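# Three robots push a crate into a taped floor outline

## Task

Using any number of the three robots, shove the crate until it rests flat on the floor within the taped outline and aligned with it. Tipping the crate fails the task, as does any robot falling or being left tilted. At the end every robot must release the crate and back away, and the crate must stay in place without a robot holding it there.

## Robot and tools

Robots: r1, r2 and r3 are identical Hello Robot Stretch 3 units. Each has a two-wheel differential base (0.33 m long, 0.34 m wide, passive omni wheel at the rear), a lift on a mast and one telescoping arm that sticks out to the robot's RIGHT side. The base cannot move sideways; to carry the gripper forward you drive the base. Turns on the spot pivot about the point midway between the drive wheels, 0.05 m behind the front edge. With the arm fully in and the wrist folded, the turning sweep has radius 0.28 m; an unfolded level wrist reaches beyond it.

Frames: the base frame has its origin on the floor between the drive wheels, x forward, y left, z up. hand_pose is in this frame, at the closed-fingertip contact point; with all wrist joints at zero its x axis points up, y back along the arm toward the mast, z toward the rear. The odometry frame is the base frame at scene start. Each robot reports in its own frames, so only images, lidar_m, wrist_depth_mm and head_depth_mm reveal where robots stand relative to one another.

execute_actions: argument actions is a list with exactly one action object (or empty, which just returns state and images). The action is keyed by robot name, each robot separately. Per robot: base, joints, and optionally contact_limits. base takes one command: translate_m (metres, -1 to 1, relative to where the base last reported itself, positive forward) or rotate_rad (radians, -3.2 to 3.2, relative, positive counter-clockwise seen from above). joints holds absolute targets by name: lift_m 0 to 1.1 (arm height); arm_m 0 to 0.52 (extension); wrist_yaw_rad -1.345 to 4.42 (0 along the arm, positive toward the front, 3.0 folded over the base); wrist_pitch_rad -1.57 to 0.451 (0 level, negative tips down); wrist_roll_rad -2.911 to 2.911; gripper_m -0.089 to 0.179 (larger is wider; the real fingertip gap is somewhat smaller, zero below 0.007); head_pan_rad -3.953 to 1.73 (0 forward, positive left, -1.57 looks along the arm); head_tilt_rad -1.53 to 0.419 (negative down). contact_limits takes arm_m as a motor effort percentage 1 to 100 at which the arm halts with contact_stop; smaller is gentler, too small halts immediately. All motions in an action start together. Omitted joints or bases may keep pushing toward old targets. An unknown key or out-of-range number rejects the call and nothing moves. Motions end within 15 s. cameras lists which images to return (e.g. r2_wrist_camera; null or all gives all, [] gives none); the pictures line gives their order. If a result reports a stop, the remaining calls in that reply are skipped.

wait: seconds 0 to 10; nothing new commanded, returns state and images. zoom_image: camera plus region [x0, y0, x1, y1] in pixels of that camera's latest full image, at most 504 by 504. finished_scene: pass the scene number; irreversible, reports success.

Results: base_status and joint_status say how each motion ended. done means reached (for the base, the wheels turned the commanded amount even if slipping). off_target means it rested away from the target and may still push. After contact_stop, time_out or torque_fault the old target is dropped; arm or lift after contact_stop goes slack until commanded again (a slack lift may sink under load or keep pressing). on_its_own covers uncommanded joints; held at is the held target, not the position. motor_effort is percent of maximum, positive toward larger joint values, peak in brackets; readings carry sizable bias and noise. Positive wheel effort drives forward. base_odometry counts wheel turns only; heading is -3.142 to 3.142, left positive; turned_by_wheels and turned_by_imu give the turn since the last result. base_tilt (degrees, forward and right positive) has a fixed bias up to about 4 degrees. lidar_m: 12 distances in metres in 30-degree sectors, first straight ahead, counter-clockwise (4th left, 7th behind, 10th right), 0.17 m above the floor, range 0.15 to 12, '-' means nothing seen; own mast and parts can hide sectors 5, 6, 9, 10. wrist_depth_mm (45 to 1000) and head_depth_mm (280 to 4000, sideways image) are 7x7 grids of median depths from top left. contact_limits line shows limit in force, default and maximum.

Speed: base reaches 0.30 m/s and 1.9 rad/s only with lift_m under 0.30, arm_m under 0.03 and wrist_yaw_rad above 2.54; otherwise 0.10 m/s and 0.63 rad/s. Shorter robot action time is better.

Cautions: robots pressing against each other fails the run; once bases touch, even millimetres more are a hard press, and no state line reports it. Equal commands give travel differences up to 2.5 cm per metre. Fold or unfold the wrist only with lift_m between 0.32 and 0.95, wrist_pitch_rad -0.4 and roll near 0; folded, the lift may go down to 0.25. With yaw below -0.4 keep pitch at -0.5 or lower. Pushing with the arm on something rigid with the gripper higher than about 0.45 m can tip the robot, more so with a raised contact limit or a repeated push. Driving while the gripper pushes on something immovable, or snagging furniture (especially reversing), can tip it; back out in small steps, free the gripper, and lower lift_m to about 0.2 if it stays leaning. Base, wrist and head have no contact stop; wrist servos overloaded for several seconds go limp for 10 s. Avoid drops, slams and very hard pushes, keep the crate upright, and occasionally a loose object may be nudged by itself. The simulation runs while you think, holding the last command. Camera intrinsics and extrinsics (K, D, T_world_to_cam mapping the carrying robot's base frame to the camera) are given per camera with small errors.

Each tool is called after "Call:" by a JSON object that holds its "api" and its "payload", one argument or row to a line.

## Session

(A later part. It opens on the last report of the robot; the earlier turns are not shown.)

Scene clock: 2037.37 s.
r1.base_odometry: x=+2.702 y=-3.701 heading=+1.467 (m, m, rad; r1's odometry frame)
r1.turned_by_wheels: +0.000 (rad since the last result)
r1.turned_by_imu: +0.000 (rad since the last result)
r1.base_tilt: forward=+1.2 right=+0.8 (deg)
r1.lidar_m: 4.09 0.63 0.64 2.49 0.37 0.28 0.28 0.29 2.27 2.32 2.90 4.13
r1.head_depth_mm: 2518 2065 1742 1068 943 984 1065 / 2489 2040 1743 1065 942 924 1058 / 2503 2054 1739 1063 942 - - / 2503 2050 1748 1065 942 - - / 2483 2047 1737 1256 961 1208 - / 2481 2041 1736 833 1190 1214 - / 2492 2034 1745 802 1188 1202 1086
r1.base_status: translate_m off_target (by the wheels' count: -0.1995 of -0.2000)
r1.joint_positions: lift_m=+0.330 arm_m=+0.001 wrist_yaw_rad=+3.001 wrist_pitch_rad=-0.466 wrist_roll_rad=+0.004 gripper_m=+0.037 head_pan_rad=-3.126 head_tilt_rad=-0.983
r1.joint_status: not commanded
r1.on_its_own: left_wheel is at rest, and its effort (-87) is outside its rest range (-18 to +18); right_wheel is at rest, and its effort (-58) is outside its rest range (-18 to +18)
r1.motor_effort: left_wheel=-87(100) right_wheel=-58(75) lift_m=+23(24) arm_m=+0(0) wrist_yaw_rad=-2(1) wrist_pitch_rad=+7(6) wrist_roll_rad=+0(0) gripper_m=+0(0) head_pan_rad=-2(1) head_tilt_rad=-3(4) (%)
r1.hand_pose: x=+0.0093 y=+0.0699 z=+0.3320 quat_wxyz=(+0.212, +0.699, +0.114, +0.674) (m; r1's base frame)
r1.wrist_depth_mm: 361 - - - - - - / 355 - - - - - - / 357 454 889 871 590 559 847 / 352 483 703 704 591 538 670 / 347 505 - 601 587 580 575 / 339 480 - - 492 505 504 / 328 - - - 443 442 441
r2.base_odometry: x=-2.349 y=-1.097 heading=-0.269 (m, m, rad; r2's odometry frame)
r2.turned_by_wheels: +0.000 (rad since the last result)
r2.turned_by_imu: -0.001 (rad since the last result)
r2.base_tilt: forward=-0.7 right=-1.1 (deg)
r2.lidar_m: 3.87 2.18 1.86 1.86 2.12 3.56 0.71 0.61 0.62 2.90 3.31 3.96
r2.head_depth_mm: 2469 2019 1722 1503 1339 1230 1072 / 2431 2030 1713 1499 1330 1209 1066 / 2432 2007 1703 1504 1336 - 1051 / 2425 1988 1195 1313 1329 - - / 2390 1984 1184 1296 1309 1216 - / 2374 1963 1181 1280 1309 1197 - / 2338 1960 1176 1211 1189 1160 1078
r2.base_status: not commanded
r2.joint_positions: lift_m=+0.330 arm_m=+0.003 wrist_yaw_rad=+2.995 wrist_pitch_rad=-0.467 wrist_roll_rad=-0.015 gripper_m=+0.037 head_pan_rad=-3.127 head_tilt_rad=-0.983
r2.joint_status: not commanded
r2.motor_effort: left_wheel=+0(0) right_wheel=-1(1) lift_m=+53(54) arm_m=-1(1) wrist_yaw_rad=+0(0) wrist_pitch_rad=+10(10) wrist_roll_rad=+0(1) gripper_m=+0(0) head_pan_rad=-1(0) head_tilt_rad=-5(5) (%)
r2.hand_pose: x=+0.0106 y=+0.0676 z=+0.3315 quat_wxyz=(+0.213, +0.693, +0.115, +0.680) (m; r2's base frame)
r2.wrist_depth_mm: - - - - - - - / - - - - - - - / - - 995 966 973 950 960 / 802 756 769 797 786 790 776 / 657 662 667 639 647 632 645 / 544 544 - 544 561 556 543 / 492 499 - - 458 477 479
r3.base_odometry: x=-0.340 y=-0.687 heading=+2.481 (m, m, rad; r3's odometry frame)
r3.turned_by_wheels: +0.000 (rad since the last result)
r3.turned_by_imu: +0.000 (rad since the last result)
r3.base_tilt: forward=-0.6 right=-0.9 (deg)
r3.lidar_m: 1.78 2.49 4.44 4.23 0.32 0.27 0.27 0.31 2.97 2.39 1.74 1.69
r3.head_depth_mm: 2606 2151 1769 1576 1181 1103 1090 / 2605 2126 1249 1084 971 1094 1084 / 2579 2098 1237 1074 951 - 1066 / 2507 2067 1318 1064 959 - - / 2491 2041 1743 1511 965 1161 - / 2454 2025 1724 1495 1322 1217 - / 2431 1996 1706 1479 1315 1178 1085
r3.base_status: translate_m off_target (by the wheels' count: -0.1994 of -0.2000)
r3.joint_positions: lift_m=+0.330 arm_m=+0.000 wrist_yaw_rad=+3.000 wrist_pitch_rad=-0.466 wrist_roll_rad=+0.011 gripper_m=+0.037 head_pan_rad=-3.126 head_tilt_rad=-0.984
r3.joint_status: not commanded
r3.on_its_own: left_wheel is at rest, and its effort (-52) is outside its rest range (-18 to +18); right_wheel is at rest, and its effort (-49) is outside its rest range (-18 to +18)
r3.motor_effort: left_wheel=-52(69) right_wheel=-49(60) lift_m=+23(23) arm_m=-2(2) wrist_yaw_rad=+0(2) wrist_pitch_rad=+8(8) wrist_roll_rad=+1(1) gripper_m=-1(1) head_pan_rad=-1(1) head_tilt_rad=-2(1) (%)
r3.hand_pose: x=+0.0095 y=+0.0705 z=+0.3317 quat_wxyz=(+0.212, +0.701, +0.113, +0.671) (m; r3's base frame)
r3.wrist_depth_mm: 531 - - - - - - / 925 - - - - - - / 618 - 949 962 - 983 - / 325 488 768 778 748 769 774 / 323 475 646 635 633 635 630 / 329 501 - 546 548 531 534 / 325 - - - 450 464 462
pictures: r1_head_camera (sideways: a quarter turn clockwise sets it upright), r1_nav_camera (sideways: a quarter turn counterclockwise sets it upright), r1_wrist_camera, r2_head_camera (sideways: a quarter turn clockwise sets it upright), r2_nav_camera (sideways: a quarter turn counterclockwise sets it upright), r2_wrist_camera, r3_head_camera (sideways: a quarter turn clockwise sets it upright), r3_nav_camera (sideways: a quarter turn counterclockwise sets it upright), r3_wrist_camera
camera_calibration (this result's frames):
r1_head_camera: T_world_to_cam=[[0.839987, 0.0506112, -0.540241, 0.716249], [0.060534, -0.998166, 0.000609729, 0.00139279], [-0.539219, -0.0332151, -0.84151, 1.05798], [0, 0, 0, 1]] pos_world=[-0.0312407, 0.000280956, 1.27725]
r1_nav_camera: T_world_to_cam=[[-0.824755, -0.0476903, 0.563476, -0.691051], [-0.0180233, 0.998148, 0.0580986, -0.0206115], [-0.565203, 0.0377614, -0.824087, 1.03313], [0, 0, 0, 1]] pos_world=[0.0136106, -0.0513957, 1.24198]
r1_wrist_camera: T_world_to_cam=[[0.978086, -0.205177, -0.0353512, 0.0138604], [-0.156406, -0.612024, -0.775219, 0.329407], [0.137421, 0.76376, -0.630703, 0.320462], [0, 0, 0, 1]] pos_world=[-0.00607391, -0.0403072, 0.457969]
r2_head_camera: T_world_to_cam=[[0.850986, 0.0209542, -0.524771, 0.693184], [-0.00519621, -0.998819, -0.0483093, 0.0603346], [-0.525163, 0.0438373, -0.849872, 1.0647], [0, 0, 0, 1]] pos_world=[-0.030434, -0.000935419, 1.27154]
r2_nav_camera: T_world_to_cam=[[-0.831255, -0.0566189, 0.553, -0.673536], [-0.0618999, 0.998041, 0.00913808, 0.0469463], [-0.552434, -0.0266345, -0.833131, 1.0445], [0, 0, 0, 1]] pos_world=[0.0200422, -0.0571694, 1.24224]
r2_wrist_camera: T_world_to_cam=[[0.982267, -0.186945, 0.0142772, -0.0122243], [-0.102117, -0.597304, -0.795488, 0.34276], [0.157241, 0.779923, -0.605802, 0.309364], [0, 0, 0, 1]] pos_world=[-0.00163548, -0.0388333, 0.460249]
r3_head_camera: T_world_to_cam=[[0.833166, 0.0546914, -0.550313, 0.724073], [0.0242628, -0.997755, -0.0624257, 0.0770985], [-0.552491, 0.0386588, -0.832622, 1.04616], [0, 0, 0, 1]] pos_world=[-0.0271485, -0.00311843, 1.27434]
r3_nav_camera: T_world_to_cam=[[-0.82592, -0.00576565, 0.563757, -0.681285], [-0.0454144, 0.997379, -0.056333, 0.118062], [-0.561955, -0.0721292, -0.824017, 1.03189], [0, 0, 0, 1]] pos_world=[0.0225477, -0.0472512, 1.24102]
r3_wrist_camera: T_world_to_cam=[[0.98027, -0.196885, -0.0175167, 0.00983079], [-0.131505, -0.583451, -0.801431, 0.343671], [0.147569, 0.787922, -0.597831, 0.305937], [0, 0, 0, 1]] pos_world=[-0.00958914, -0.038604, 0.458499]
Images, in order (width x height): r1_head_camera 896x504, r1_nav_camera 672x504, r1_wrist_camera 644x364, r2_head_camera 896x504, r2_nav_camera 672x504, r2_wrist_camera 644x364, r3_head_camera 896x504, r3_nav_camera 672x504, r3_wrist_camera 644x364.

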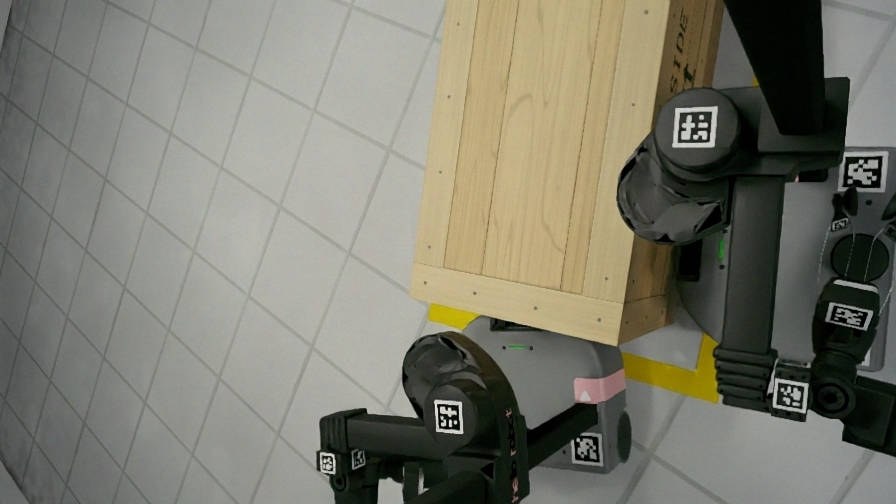

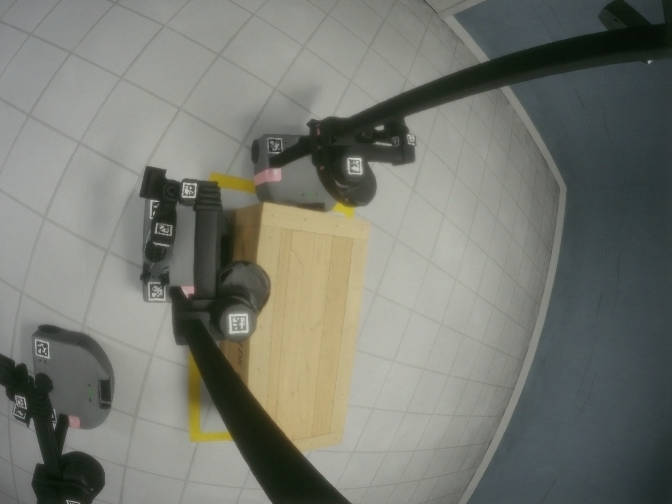

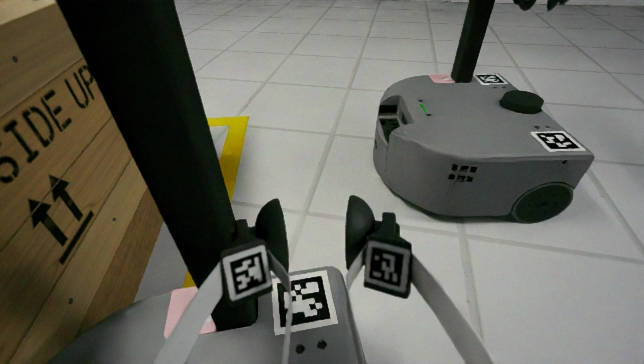

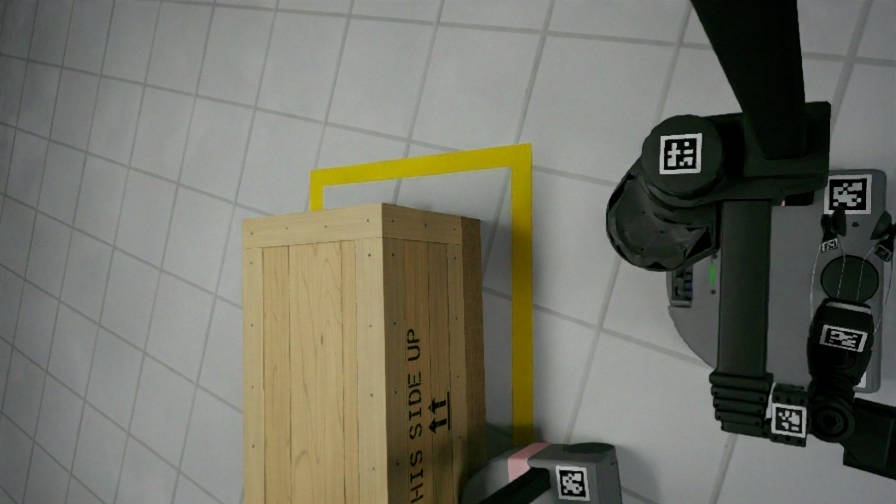

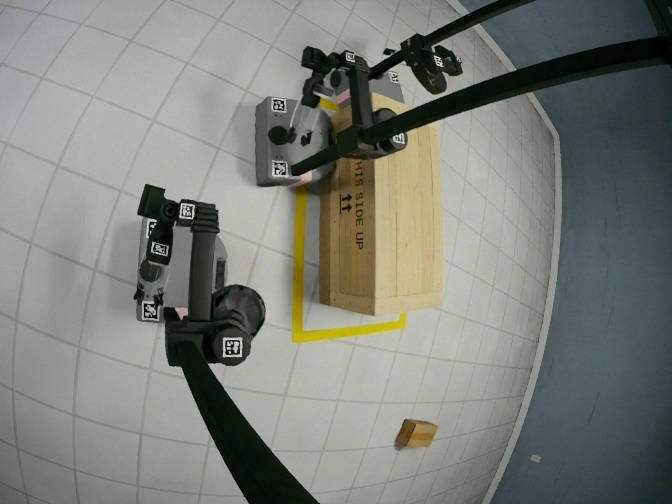

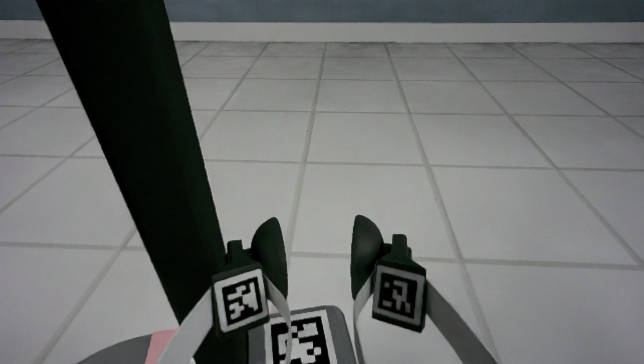

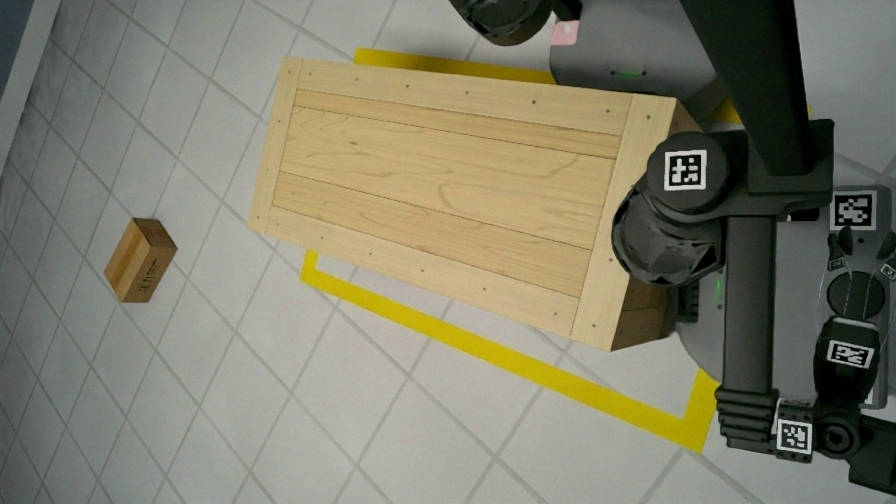

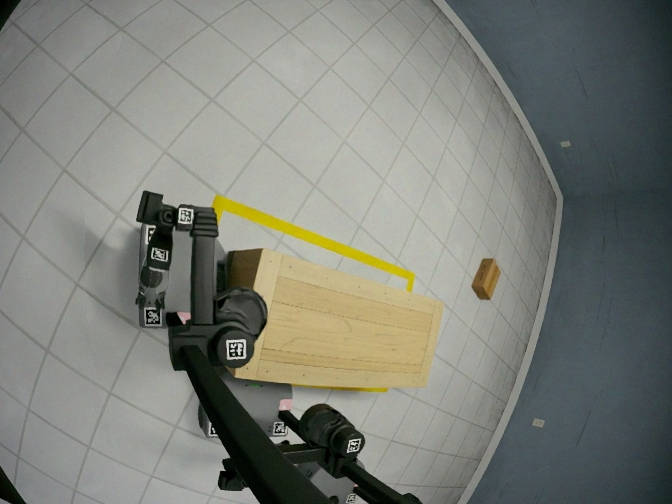

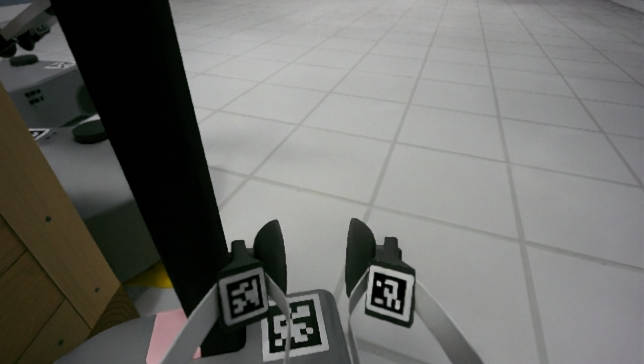

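Call:
{"api": "execute_actions", "payload": {
  "actions": [
    {"r1":{"base":{"translate_m":0.3}}}
  ],
  "cameras": []
}}

Call:
{"api": "execute_actions", "payload": {
  "actions": [
    {"r3":{"base":{"translate_m":0.25}}}
  ],
  "cameras": ["r1_head_camera","r2_head_camera","r3_head_camera"]
}}

Scene clock: 2051.77 s.
r1.base_odometry: x=+2.733 y=-3.403 heading=+1.467 (m, m, rad; r1's odometry frame)
r1.turned_by_wheels: +0.000 (rad since the last result)
r1.turned_by_imu: +0.000 (rad since the last result)
r1.base_tilt: forward=+1.1 right=+0.8 (deg)
r1.lidar_m: 3.88 2.56 0.46 0.60 0.76 0.59 0.57 0.75 2.40 2.44 3.06 3.89
r1.head_depth_mm: 2518 2052 1218 1082 1279 1222 944 / 2492 2057 1220 1080 1297 1241 1061 / 2493 2046 1227 1107 1319 - - / 2470 2041 1220 1100 1315 - - / 2488 2047 1168 1324 1337 1232 - / 2474 2056 968 1344 1339 1215 - / 2463 845 1664 1514 1333 1200 1084
r1.base_status: done
r1.joint_positions: lift_m=+0.330 arm_m=+0.001 wrist_yaw_rad=+3.001 wrist_pitch_rad=-0.466 wrist_roll_rad=+0.004 gripper_m=+0.037 head_pan_rad=-3.126 head_tilt_rad=-0.983
r1.joint_status: not commanded
r1.motor_effort: left_wheel=+1(82) right_wheel=+0(57) lift_m=+23(23) arm_m=+0(0) wrist_yaw_rad=-1(2) wrist_pitch_rad=+6(6) wrist_roll_rad=+0(0) gripper_m=+0(0) head_pan_rad=-2(2) head_tilt_rad=-4(4) (%)
r1.hand_pose: x=+0.0093 y=+0.0699 z=+0.3320 quat_wxyz=(+0.212, +0.699, +0.114, +0.674) (m; r1's base frame)
r1.wrist_depth_mm: - - - - - - - / - - - - - - - / 879 877 649 570 843 875 860 / 684 721 504 475 494 692 687 / 605 596 - 538 582 585 578 / 516 519 - - 494 509 494 / 461 - - - 447 444 443
r2.base_odometry: x=-2.349 y=-1.097 heading=-0.269 (m, m, rad; r2's odometry frame)
r2.turned_by_wheels: +0.000 (rad since the last result)
r2.turned_by_imu: -0.002 (rad since the last result)
r2.base_tilt: forward=-0.7 right=-1.1 (deg)
r2.lidar_m: 3.88 2.18 1.86 1.86 2.13 3.56 0.72 0.73 0.38 0.46 3.32 3.94
r2.head_depth_mm: 2471 2030 1736 1511 1331 1238 1070 / 2445 2027 1725 1499 1336 1211 1070 / 2449 1986 1705 1493 1339 - 1052 / 2432 1995 1194 1315 1324 - - / 2388 1982 1186 1293 1311 1218 - / 2361 1963 1179 1285 1310 1201 - / 2357 1959 1180 1275 1299 1052 1060
r2.base_status: not commanded
r2.joint_positions: lift_m=+0.330 arm_m=+0.003 wrist_yaw_rad=+2.995 wrist_pitch_rad=-0.467 wrist_roll_rad=-0.015 gripper_m=+0.037 head_pan_rad=-3.127 head_tilt_rad=-0.983
r2.joint_status: not commanded
r2.motor_effort: left_wheel=+0(0) right_wheel=-1(1) lift_m=+53(53) arm_m=-1(1) wrist_yaw_rad=+1(1) wrist_pitch_rad=+10(11) wrist_roll_rad=-1(0) gripper_m=+0(0) head_pan_rad=-1(1) head_tilt_rad=-5(5) (%)
r2.hand_pose: x=+0.0106 y=+0.0676 z=+0.3315 quat_wxyz=(+0.213, +0.693, +0.115, +0.680) (m; r2's base frame)
r2.wrist_depth_mm: - - - - - - - / - - - - - - - / - - 1000 999 981 943 969 / 773 763 788 777 763 778 768 / 645 638 670 649 644 642 648 / 551 566 - 545 566 556 550 / 487 498 - - 470 477 476
r3.base_odometry: x=-0.340 y=-0.687 heading=+2.481 (m, m, rad; r3's odometry frame)
r3.turned_by_wheels: +0.000 (rad since the last result)
r3.turned_by_imu: -0.001 (rad since the last result)
r3.base_tilt: forward=-0.6 right=-0.8 (deg)
r3.lidar_m: 1.78 2.47 4.42 4.25 0.32 0.27 0.27 0.31 2.98 2.39 1.74 1.69
r3.head_depth_mm: 2637 2139 1766 1558 1378 1263 1094 / 2600 2114 1257 1084 971 1207 1082 / 2572 2115 1241 1075 951 - 1062 / 2522 2069 1316 1066 955 - - / 2509 2045 1735 1497 964 1158 - / 2471 2021 1716 1495 1319 1222 - / 2425 2005 1711 1482 1315 1184 1080
r3.base_status: not commanded
r3.joint_positions: lift_m=+0.330 arm_m=+0.000 wrist_yaw_rad=+3.000 wrist_pitch_rad=-0.466 wrist_roll_rad=+0.011 gripper_m=+0.037 head_pan_rad=-3.126 head_tilt_rad=-0.984
r3.joint_status: not commanded
r3.on_its_own: left_wheel is at rest, and its effort (-51) is outside its rest range (-18 to +18); right_wheel is at rest, and its effort (-49) is outside its rest range (-18 to +18)
r3.motor_effort: left_wheel=-51(51) right_wheel=-49(49) lift_m=+23(23) arm_m=-2(2) wrist_yaw_rad=+0(1) wrist_pitch_rad=+8(8) wrist_roll_rad=+1(1) gripper_m=+0(0) head_pan_rad=-1(1) head_tilt_rad=-2(2) (%)
r3.hand_pose: x=+0.0095 y=+0.0705 z=+0.3317 quat_wxyz=(+0.212, +0.701, +0.113, +0.671) (m; r3's base frame)
r3.wrist_depth_mm: - - - - - - - / 877 - - - - - - / 707 - 877 932 991 - - / 325 701 775 769 761 757 775 / 326 628 645 628 631 633 627 / 327 492 - 546 543 539 528 / 325 - - - 443 457 459
pictures: none
No camera images: the call's "cameras" was empty. Leave "cameras" out to get every camera's image.

Scene clock: 2055.40 s.
r1.base_odometry: x=+2.733 y=-3.403 heading=+1.467 (m, m, rad; r1's odometry frame)
r1.turned_by_wheels: +0.000 (rad since the last result)
r1.turned_by_imu: -0.001 (rad since the last result)
r1.base_tilt: forward=+1.1 right=+0.9 (deg)
r1.lidar_m: 3.87 2.55 0.46 0.60 0.76 0.59 0.57 0.85 2.39 2.44 3.07 3.88
r1.head_depth_mm: 2507 2055 1228 1087 1279 1219 944 / 2502 2056 1229 1085 1298 1240 1057 / 2501 2038 1224 1103 1318 - - / 2488 2054 1220 1106 1314 - - / 2479 2034 1736 1466 1339 1234 - / 2483 2048 1746 1439 1340 1220 - / 2485 2053 1458 1345 1338 1195 1087
r1.base_status: not commanded
r1.joint_positions: lift_m=+0.330 arm_m=+0.001 wrist_yaw_rad=+3.001 wrist_pitch_rad=-0.466 wrist_roll_rad=+0.004 gripper_m=+0.037 head_pan_rad=-3.126 head_tilt_rad=-0.983
r1.joint_status: not commanded
r1.motor_effort: left_wheel=+0(0) right_wheel=+0(0) lift_m=+23(23) arm_m=+0(0) wrist_yaw_rad=-1(1) wrist_pitch_rad=+6(6) wrist_roll_rad=+0(0) gripper_m=+0(0) head_pan_rad=-2(2) head_tilt_rad=-4(4) (%)
r1.hand_pose: x=+0.0093 y=+0.0699 z=+0.3320 quat_wxyz=(+0.212, +0.699, +0.114, +0.674) (m; r1's base frame)
r1.wrist_depth_mm: - - - - - - - / - - - - - - - / 844 866 641 566 826 863 870 / 697 720 506 482 498 695 690 / 603 600 - 547 586 577 580 / 513 518 - - 494 502 511 / 457 - - - 448 440 443
r2.base_odometry: x=-2.349 y=-1.097 heading=-0.269 (m, m, rad; r2's odometry frame)
r2.turned_by_wheels: +0.000 (rad since the last result)
r2.turned_by_imu: -0.001 (rad since the last result)
r2.base_tilt: forward=-0.6 right=-1.1 (deg)
r2.lidar_m: 3.87 2.18 1.86 1.86 2.13 3.57 0.72 0.73 0.38 0.46 3.32 3.93
r2.head_depth_mm: 2452 2037 1731 1506 1330 1229 1073 / 2422 2007 1718 1509 1332 1212 1068 / 2432 1990 1716 1492 1337 - 1050 / 2417 1984 1196 1308 1324 - - / 2378 1971 1193 1299 1315 1219 - / 2354 1955 1185 1283 1306 1201 - / 2323 1958 1172 1266 1298 1053 1060
r2.base_status: not commanded
r2.joint_positions: lift_m=+0.330 arm_m=+0.003 wrist_yaw_rad=+2.995 wrist_pitch_rad=-0.467 wrist_roll_rad=-0.015 gripper_m=+0.037 head_pan_rad=-3.127 head_tilt_rad=-0.983
r2.joint_status: not commanded
r2.motor_effort: left_wheel=+0(0) right_wheel=-1(0) lift_m=+53(53) arm_m=-1(1) wrist_yaw_rad=+0(0) wrist_pitch_rad=+10(10) wrist_roll_rad=+0(0) gripper_m=+0(0) head_pan_rad=-1(1) head_tilt_rad=-4(5) (%)
r2.hand_pose: x=+0.0106 y=+0.0676 z=+0.3315 quat_wxyz=(+0.213, +0.693, +0.115, +0.680) (m; r2's base frame)
r2.wrist_depth_mm: - - - - - - - / - - - - - - - / - - 984 987 962 977 976 / 792 740 810 783 785 779 794 / 652 643 681 650 640 632 634 / 534 558 - 548 561 559 536 / 484 500 - - 467 472 479
r3.base_odometry: x=-0.538 y=-0.533 heading=+2.481 (m, m, rad; r3's odometry frame)
r3.turned_by_wheels: +0.000 (rad since the last result)
r3.turned_by_imu: +0.000 (rad since the last result)
r3.base_tilt: forward=-0.6 right=-0.8 (deg)
r3.lidar_m: 1.56 2.17 4.33 4.53 1.05 0.52 0.52 3.22 3.09 2.09 1.53 1.48
r3.head_depth_mm: 2655 2120 1800 1548 1360 1264 1087 / 2616 2104 1283 1141 1339 1236 1088 / 2563 1464 1237 1074 1254 - 1062 / 2533 2067 1229 1080 1294 - - / 2478 2043 1739 1159 1311 1236 - / 2455 2035 1715 1491 1324 1223 - / 2421 2001 1705 1481 1312 1185 1083
r3.base_status: done
r3.joint_positions: lift_m=+0.330 arm_m=+0.000 wrist_yaw_rad=+3.000 wrist_pitch_rad=-0.466 wrist_roll_rad=+0.011 gripper_m=+0.037 head_pan_rad=-3.126 head_tilt_rad=-0.984
r3.joint_status: not commanded
r3.motor_effort: left_wheel=+0(49) right_wheel=+1(48) lift_m=+23(23) arm_m=-2(2) wrist_yaw_rad=+0(0) wrist_pitch_rad=+8(8) wrist_roll_rad=+1(1) gripper_m=-1(0) head_pan_rad=-1(0) head_tilt_rad=-2(1) (%)
r3.hand_pose: x=+0.0095 y=+0.0705 z=+0.3317 quat_wxyz=(+0.212, +0.701, +0.113, +0.671) (m; r3's base frame)
r3.wrist_depth_mm: - - - - - - - / - - - - - - - / 664 - 951 987 984 984 - / 690 767 760 766 764 777 793 / 615 627 640 649 629 626 631 / 521 520 - 546 549 542 529 / 457 - - - 452 458 464
pictures: r1_head_camera (sideways: a quarter turn clockwise sets it upright), r2_head_camera (sideways: a quarter turn clockwise sets it upright), r3_head_camera (sideways: a quarter turn clockwise sets it upright)
camera_calibration (this result's frames):
r1_head_camera: T_world_to_cam=[[0.839983, 0.0506027, -0.540247, 0.716257], [0.060524, -0.998167, 0.00060939, 0.00139329], [-0.539226, -0.0332098, -0.841506, 1.05797], [0, 0, 0, 1]] pos_world=[-0.0312409, 0.000281327, 1.27725]
r2_head_camera: T_world_to_cam=[[0.850986, 0.0209542, -0.524771, 0.693184], [-0.0051962, -0.998819, -0.0483093, 0.0603346], [-0.525163, 0.0438373, -0.849872, 1.0647], [0, 0, 0, 1]] pos_world=[-0.030434, -0.000935419, 1.27154]
r3_head_camera: T_world_to_cam=[[0.833162, 0.0546832, -0.550319, 0.72408], [0.0242526, -0.997755, -0.0624257, 0.0770986], [-0.552497, 0.0386641, -0.832618, 1.04616], [0, 0, 0, 1]] pos_world=[-0.0271488, -0.00311811, 1.27434]
Images, in order (width x height): r1_head_camera 896x504, r2_head_camera 896x504, r3_head_camera 896x504.

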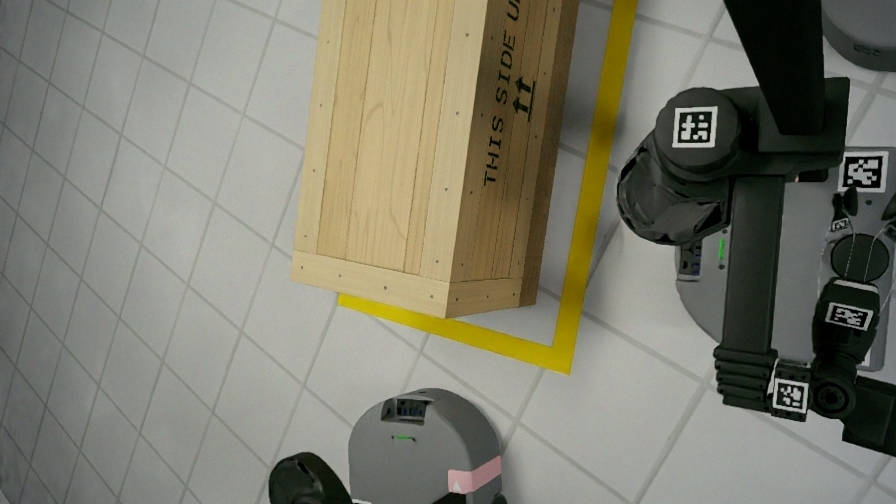

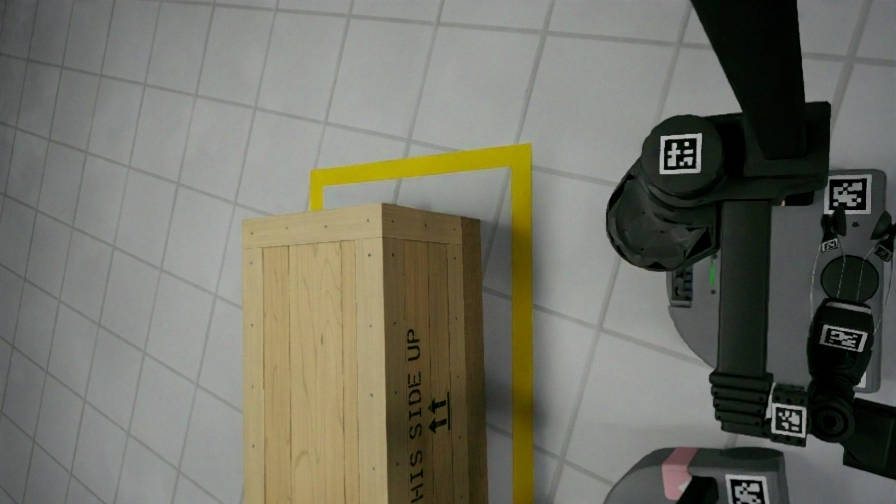

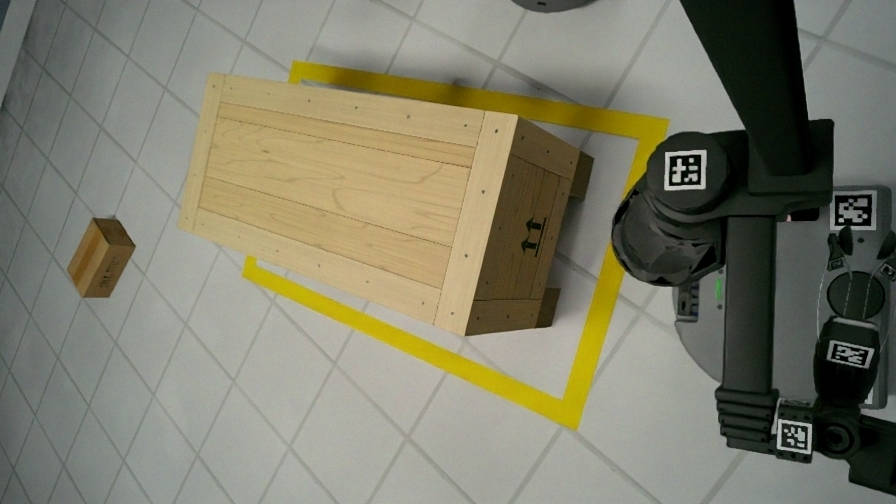

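Call:
{"api": "execute_actions", "payload": {
  "actions": [
    {"r3":{"base":{"translate_m":0.2}}}
  ],
  "cameras": ["r1_nav_camera","r2_nav_camera","r3_head_camera"]
}}

Scene clock: 2114.93 s.
r1.base_odometry: x=+2.733 y=-3.403 heading=+1.467 (m, m, rad; r1's odometry frame)
r1.turned_by_wheels: +0.000 (rad since the last result)
r1.turned_by_imu: -0.001 (rad since the last result)
r1.base_tilt: forward=+1.2 right=+0.9 (deg)
r1.lidar_m: 3.90 2.56 0.46 0.60 0.76 0.58 0.58 2.60 0.97 2.44 3.07 3.88
r1.head_depth_mm: 2485 2045 1227 1081 1281 1218 948 / 2501 2058 1220 1083 1299 1234 1060 / 2489 2044 1225 1104 1317 - - / 2497 2056 1220 1108 1315 - - / 2495 2043 1741 1466 1335 1242 - / 2503 2050 1726 1511 1336 1218 - / 2511 2038 1738 1456 1334 1199 1086
r1.base_status: not commanded
r1.joint_positions: lift_m=+0.330 arm_m=+0.001 wrist_yaw_rad=+3.001 wrist_pitch_rad=-0.466 wrist_roll_rad=+0.004 gripper_m=+0.037 head_pan_rad=-3.126 head_tilt_rad=-0.983
r1.joint_status: not commanded
r1.motor_effort: left_wheel=+0(0) right_wheel=+0(0) lift_m=+23(22) arm_m=+0(0) wrist_yaw_rad=-1(1) wrist_pitch_rad=+6(6) wrist_roll_rad=+0(0) gripper_m=+0(0) head_pan_rad=-2(1) head_tilt_rad=-4(4) (%)
r1.hand_pose: x=+0.0093 y=+0.0699 z=+0.3320 quat_wxyz=(+0.212, +0.699, +0.114, +0.674) (m; r1's base frame)
r1.wrist_depth_mm: - - - - - - - / - - - - - - - / 861 880 655 582 844 867 860 / 698 717 499 478 496 698 700 / 607 605 - 544 588 586 585 / 518 512 - - 492 505 504 / 460 - - - 444 446 438
r2.base_odometry: x=-2.349 y=-1.097 heading=-0.269 (m, m, rad; r2's odometry frame)
r2.turned_by_wheels: +0.000 (rad since the last result)
r2.turned_by_imu: -0.002 (rad since the last result)
r2.base_tilt: forward=-0.7 right=-1.2 (deg)
r2.lidar_m: 3.88 2.19 1.86 1.86 2.12 3.57 0.71 0.73 0.38 0.46 3.30 3.94
r2.head_depth_mm: 2452 2042 1730 1510 1339 1237 1075 / 2452 2011 1729 1504 1329 1216 1064 / 2419 2021 1710 1497 1337 - 1048 / 2417 2000 1195 1319 1327 - - / 2385 1995 1186 1296 1312 1223 - / 2359 1967 1179 1277 1301 1194 - / 2327 1951 1176 1267 1301 1052 1059
r2.base_status: not commanded
r2.joint_positions: lift_m=+0.330 arm_m=+0.003 wrist_yaw_rad=+2.995 wrist_pitch_rad=-0.467 wrist_roll_rad=-0.015 gripper_m=+0.037 head_pan_rad=-3.127 head_tilt_rad=-0.983
r2.joint_status: not commanded
r2.motor_effort: left_wheel=-1(0) right_wheel=-1(1) lift_m=+53(54) arm_m=-1(1) wrist_yaw_rad=+0(0) wrist_pitch_rad=+10(11) wrist_roll_rad=+0(0) gripper_m=+0(0) head_pan_rad=-1(1) head_tilt_rad=-5(5) (%)
r2.hand_pose: x=+0.0106 y=+0.0676 z=+0.3315 quat_wxyz=(+0.213, +0.693, +0.115, +0.680) (m; r2's base frame)
r2.wrist_depth_mm: - - - - - - - / - - - - - - - / - - - 983 968 967 940 / 826 751 774 801 795 771 773 / 659 639 676 650 641 641 641 / 554 549 - 557 565 545 547 / 482 484 - - 458 483 482
r3.base_odometry: x=-0.696 y=-0.410 heading=+2.481 (m, m, rad; r3's odometry frame)
r3.turned_by_wheels: +0.000 (rad since the last result)
r3.turned_by_imu: +0.000 (rad since the last result)
r3.base_tilt: forward=-0.5 right=-0.9 (deg)
r3.lidar_m: 1.38 1.93 4.26 4.78 1.11 0.71 0.71 3.31 3.20 1.84 1.35 1.30
r3.head_depth_mm: 2680 2133 1805 1528 1371 1266 1092 / 2606 1528 1670 1518 1367 1240 1081 / 2584 1468 1240 1237 1352 - 1067 / 2365 1532 1230 1301 1367 - - / 2488 2041 1721 1449 1334 1239 - / 2462 2023 1720 1493 1323 1216 - / 2412 2010 1705 1476 1319 1179 1081
r3.base_status: done
r3.joint_positions: lift_m=+0.330 arm_m=+0.000 wrist_yaw_rad=+3.000 wrist_pitch_rad=-0.466 wrist_roll_rad=+0.011 gripper_m=+0.037 head_pan_rad=-3.126 head_tilt_rad=-0.984
r3.joint_status: not commanded
r3.motor_effort: left_wheel=+0(3) right_wheel=+1(3) lift_m=+23(23) arm_m=-2(2) wrist_yaw_rad=-1(2) wrist_pitch_rad=+8(8) wrist_roll_rad=+1(1) gripper_m=-1(1) head_pan_rad=-1(1) head_tilt_rad=-1(1) (%)
r3.hand_pose: x=+0.0095 y=+0.0705 z=+0.3317 quat_wxyz=(+0.212, +0.701, +0.113, +0.671) (m; r3's base frame)
r3.wrist_depth_mm: - - - - - - - / - - - - - - - / 857 - 981 959 972 994 - / 752 751 755 770 796 760 783 / 637 619 649 650 622 623 643 / 520 522 - 546 554 533 527 / 451 - - - 452 470 463
pictures: r1_nav_camera (sideways: a quarter turn counterclockwise sets it upright), r2_nav_camera (sideways: a quarter turn counterclockwise sets it upright), r3_head_camera (sideways: a quarter turn clockwise sets it upright)
camera_calibration (this result's frames):
r1_nav_camera: T_world_to_cam=[[-0.824751, -0.047682, 0.563482, -0.69106], [-0.0180129, 0.998148, 0.0580987, -0.0206116], [-0.565209, 0.037767, -0.824083, 1.03313], [0, 0, 0, 1]] pos_world=[0.0136096, -0.0513958, 1.24198]
r2_nav_camera: T_world_to_cam=[[-0.831255, -0.0566189, 0.553, -0.673536], [-0.0618999, 0.998041, 0.00913808, 0.0469463], [-0.552434, -0.0266345, -0.833131, 1.0445], [0, 0, 0, 1]] pos_world=[0.0200422, -0.0571694, 1.24224]
r3_head_camera: T_world_to_cam=[[0.833162, 0.0546836, -0.550319, 0.72408], [0.0242531, -0.997755, -0.0624257, 0.0770986], [-0.552497, 0.0386638, -0.832618, 1.04616], [0, 0, 0, 1]] pos_world=[-0.0271488, -0.00311813, 1.27434]
Images, in order (width x height): r1_nav_camera 672x504, r2_nav_camera 672x504, r3_head_camera 896x504.

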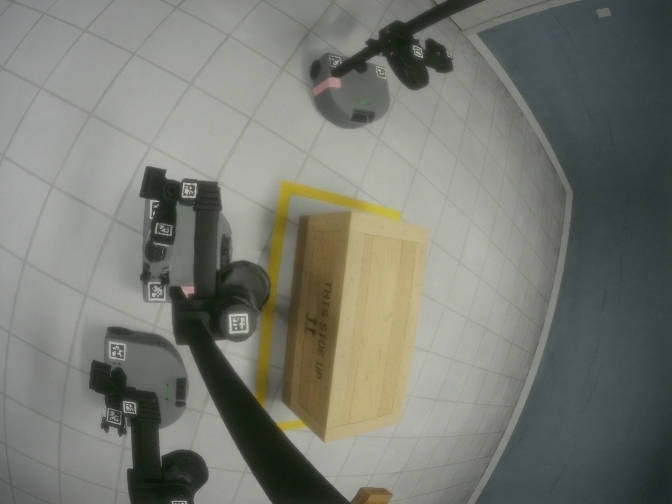

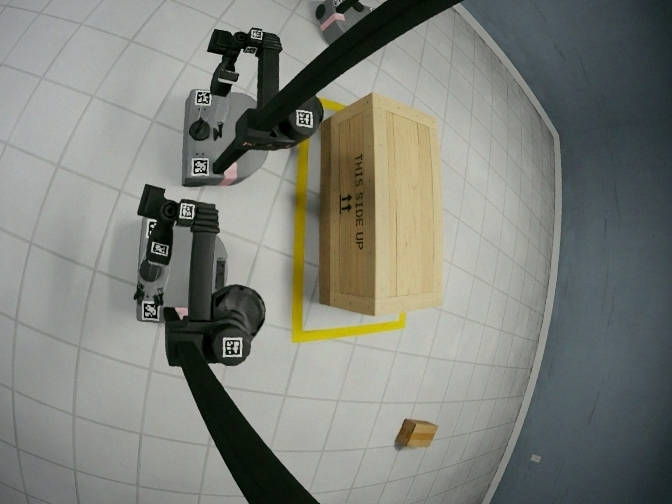

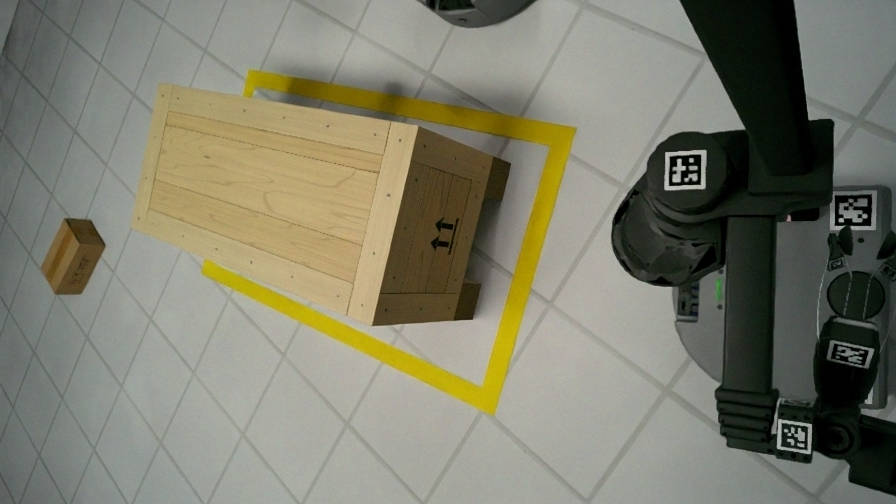

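The crate sits inside the tape and is lined up with it, and all three robots are clear.

Call:
{"api": "finished_scene", "payload": {
  "scene": 2
}}

The scene is finished: the task was done.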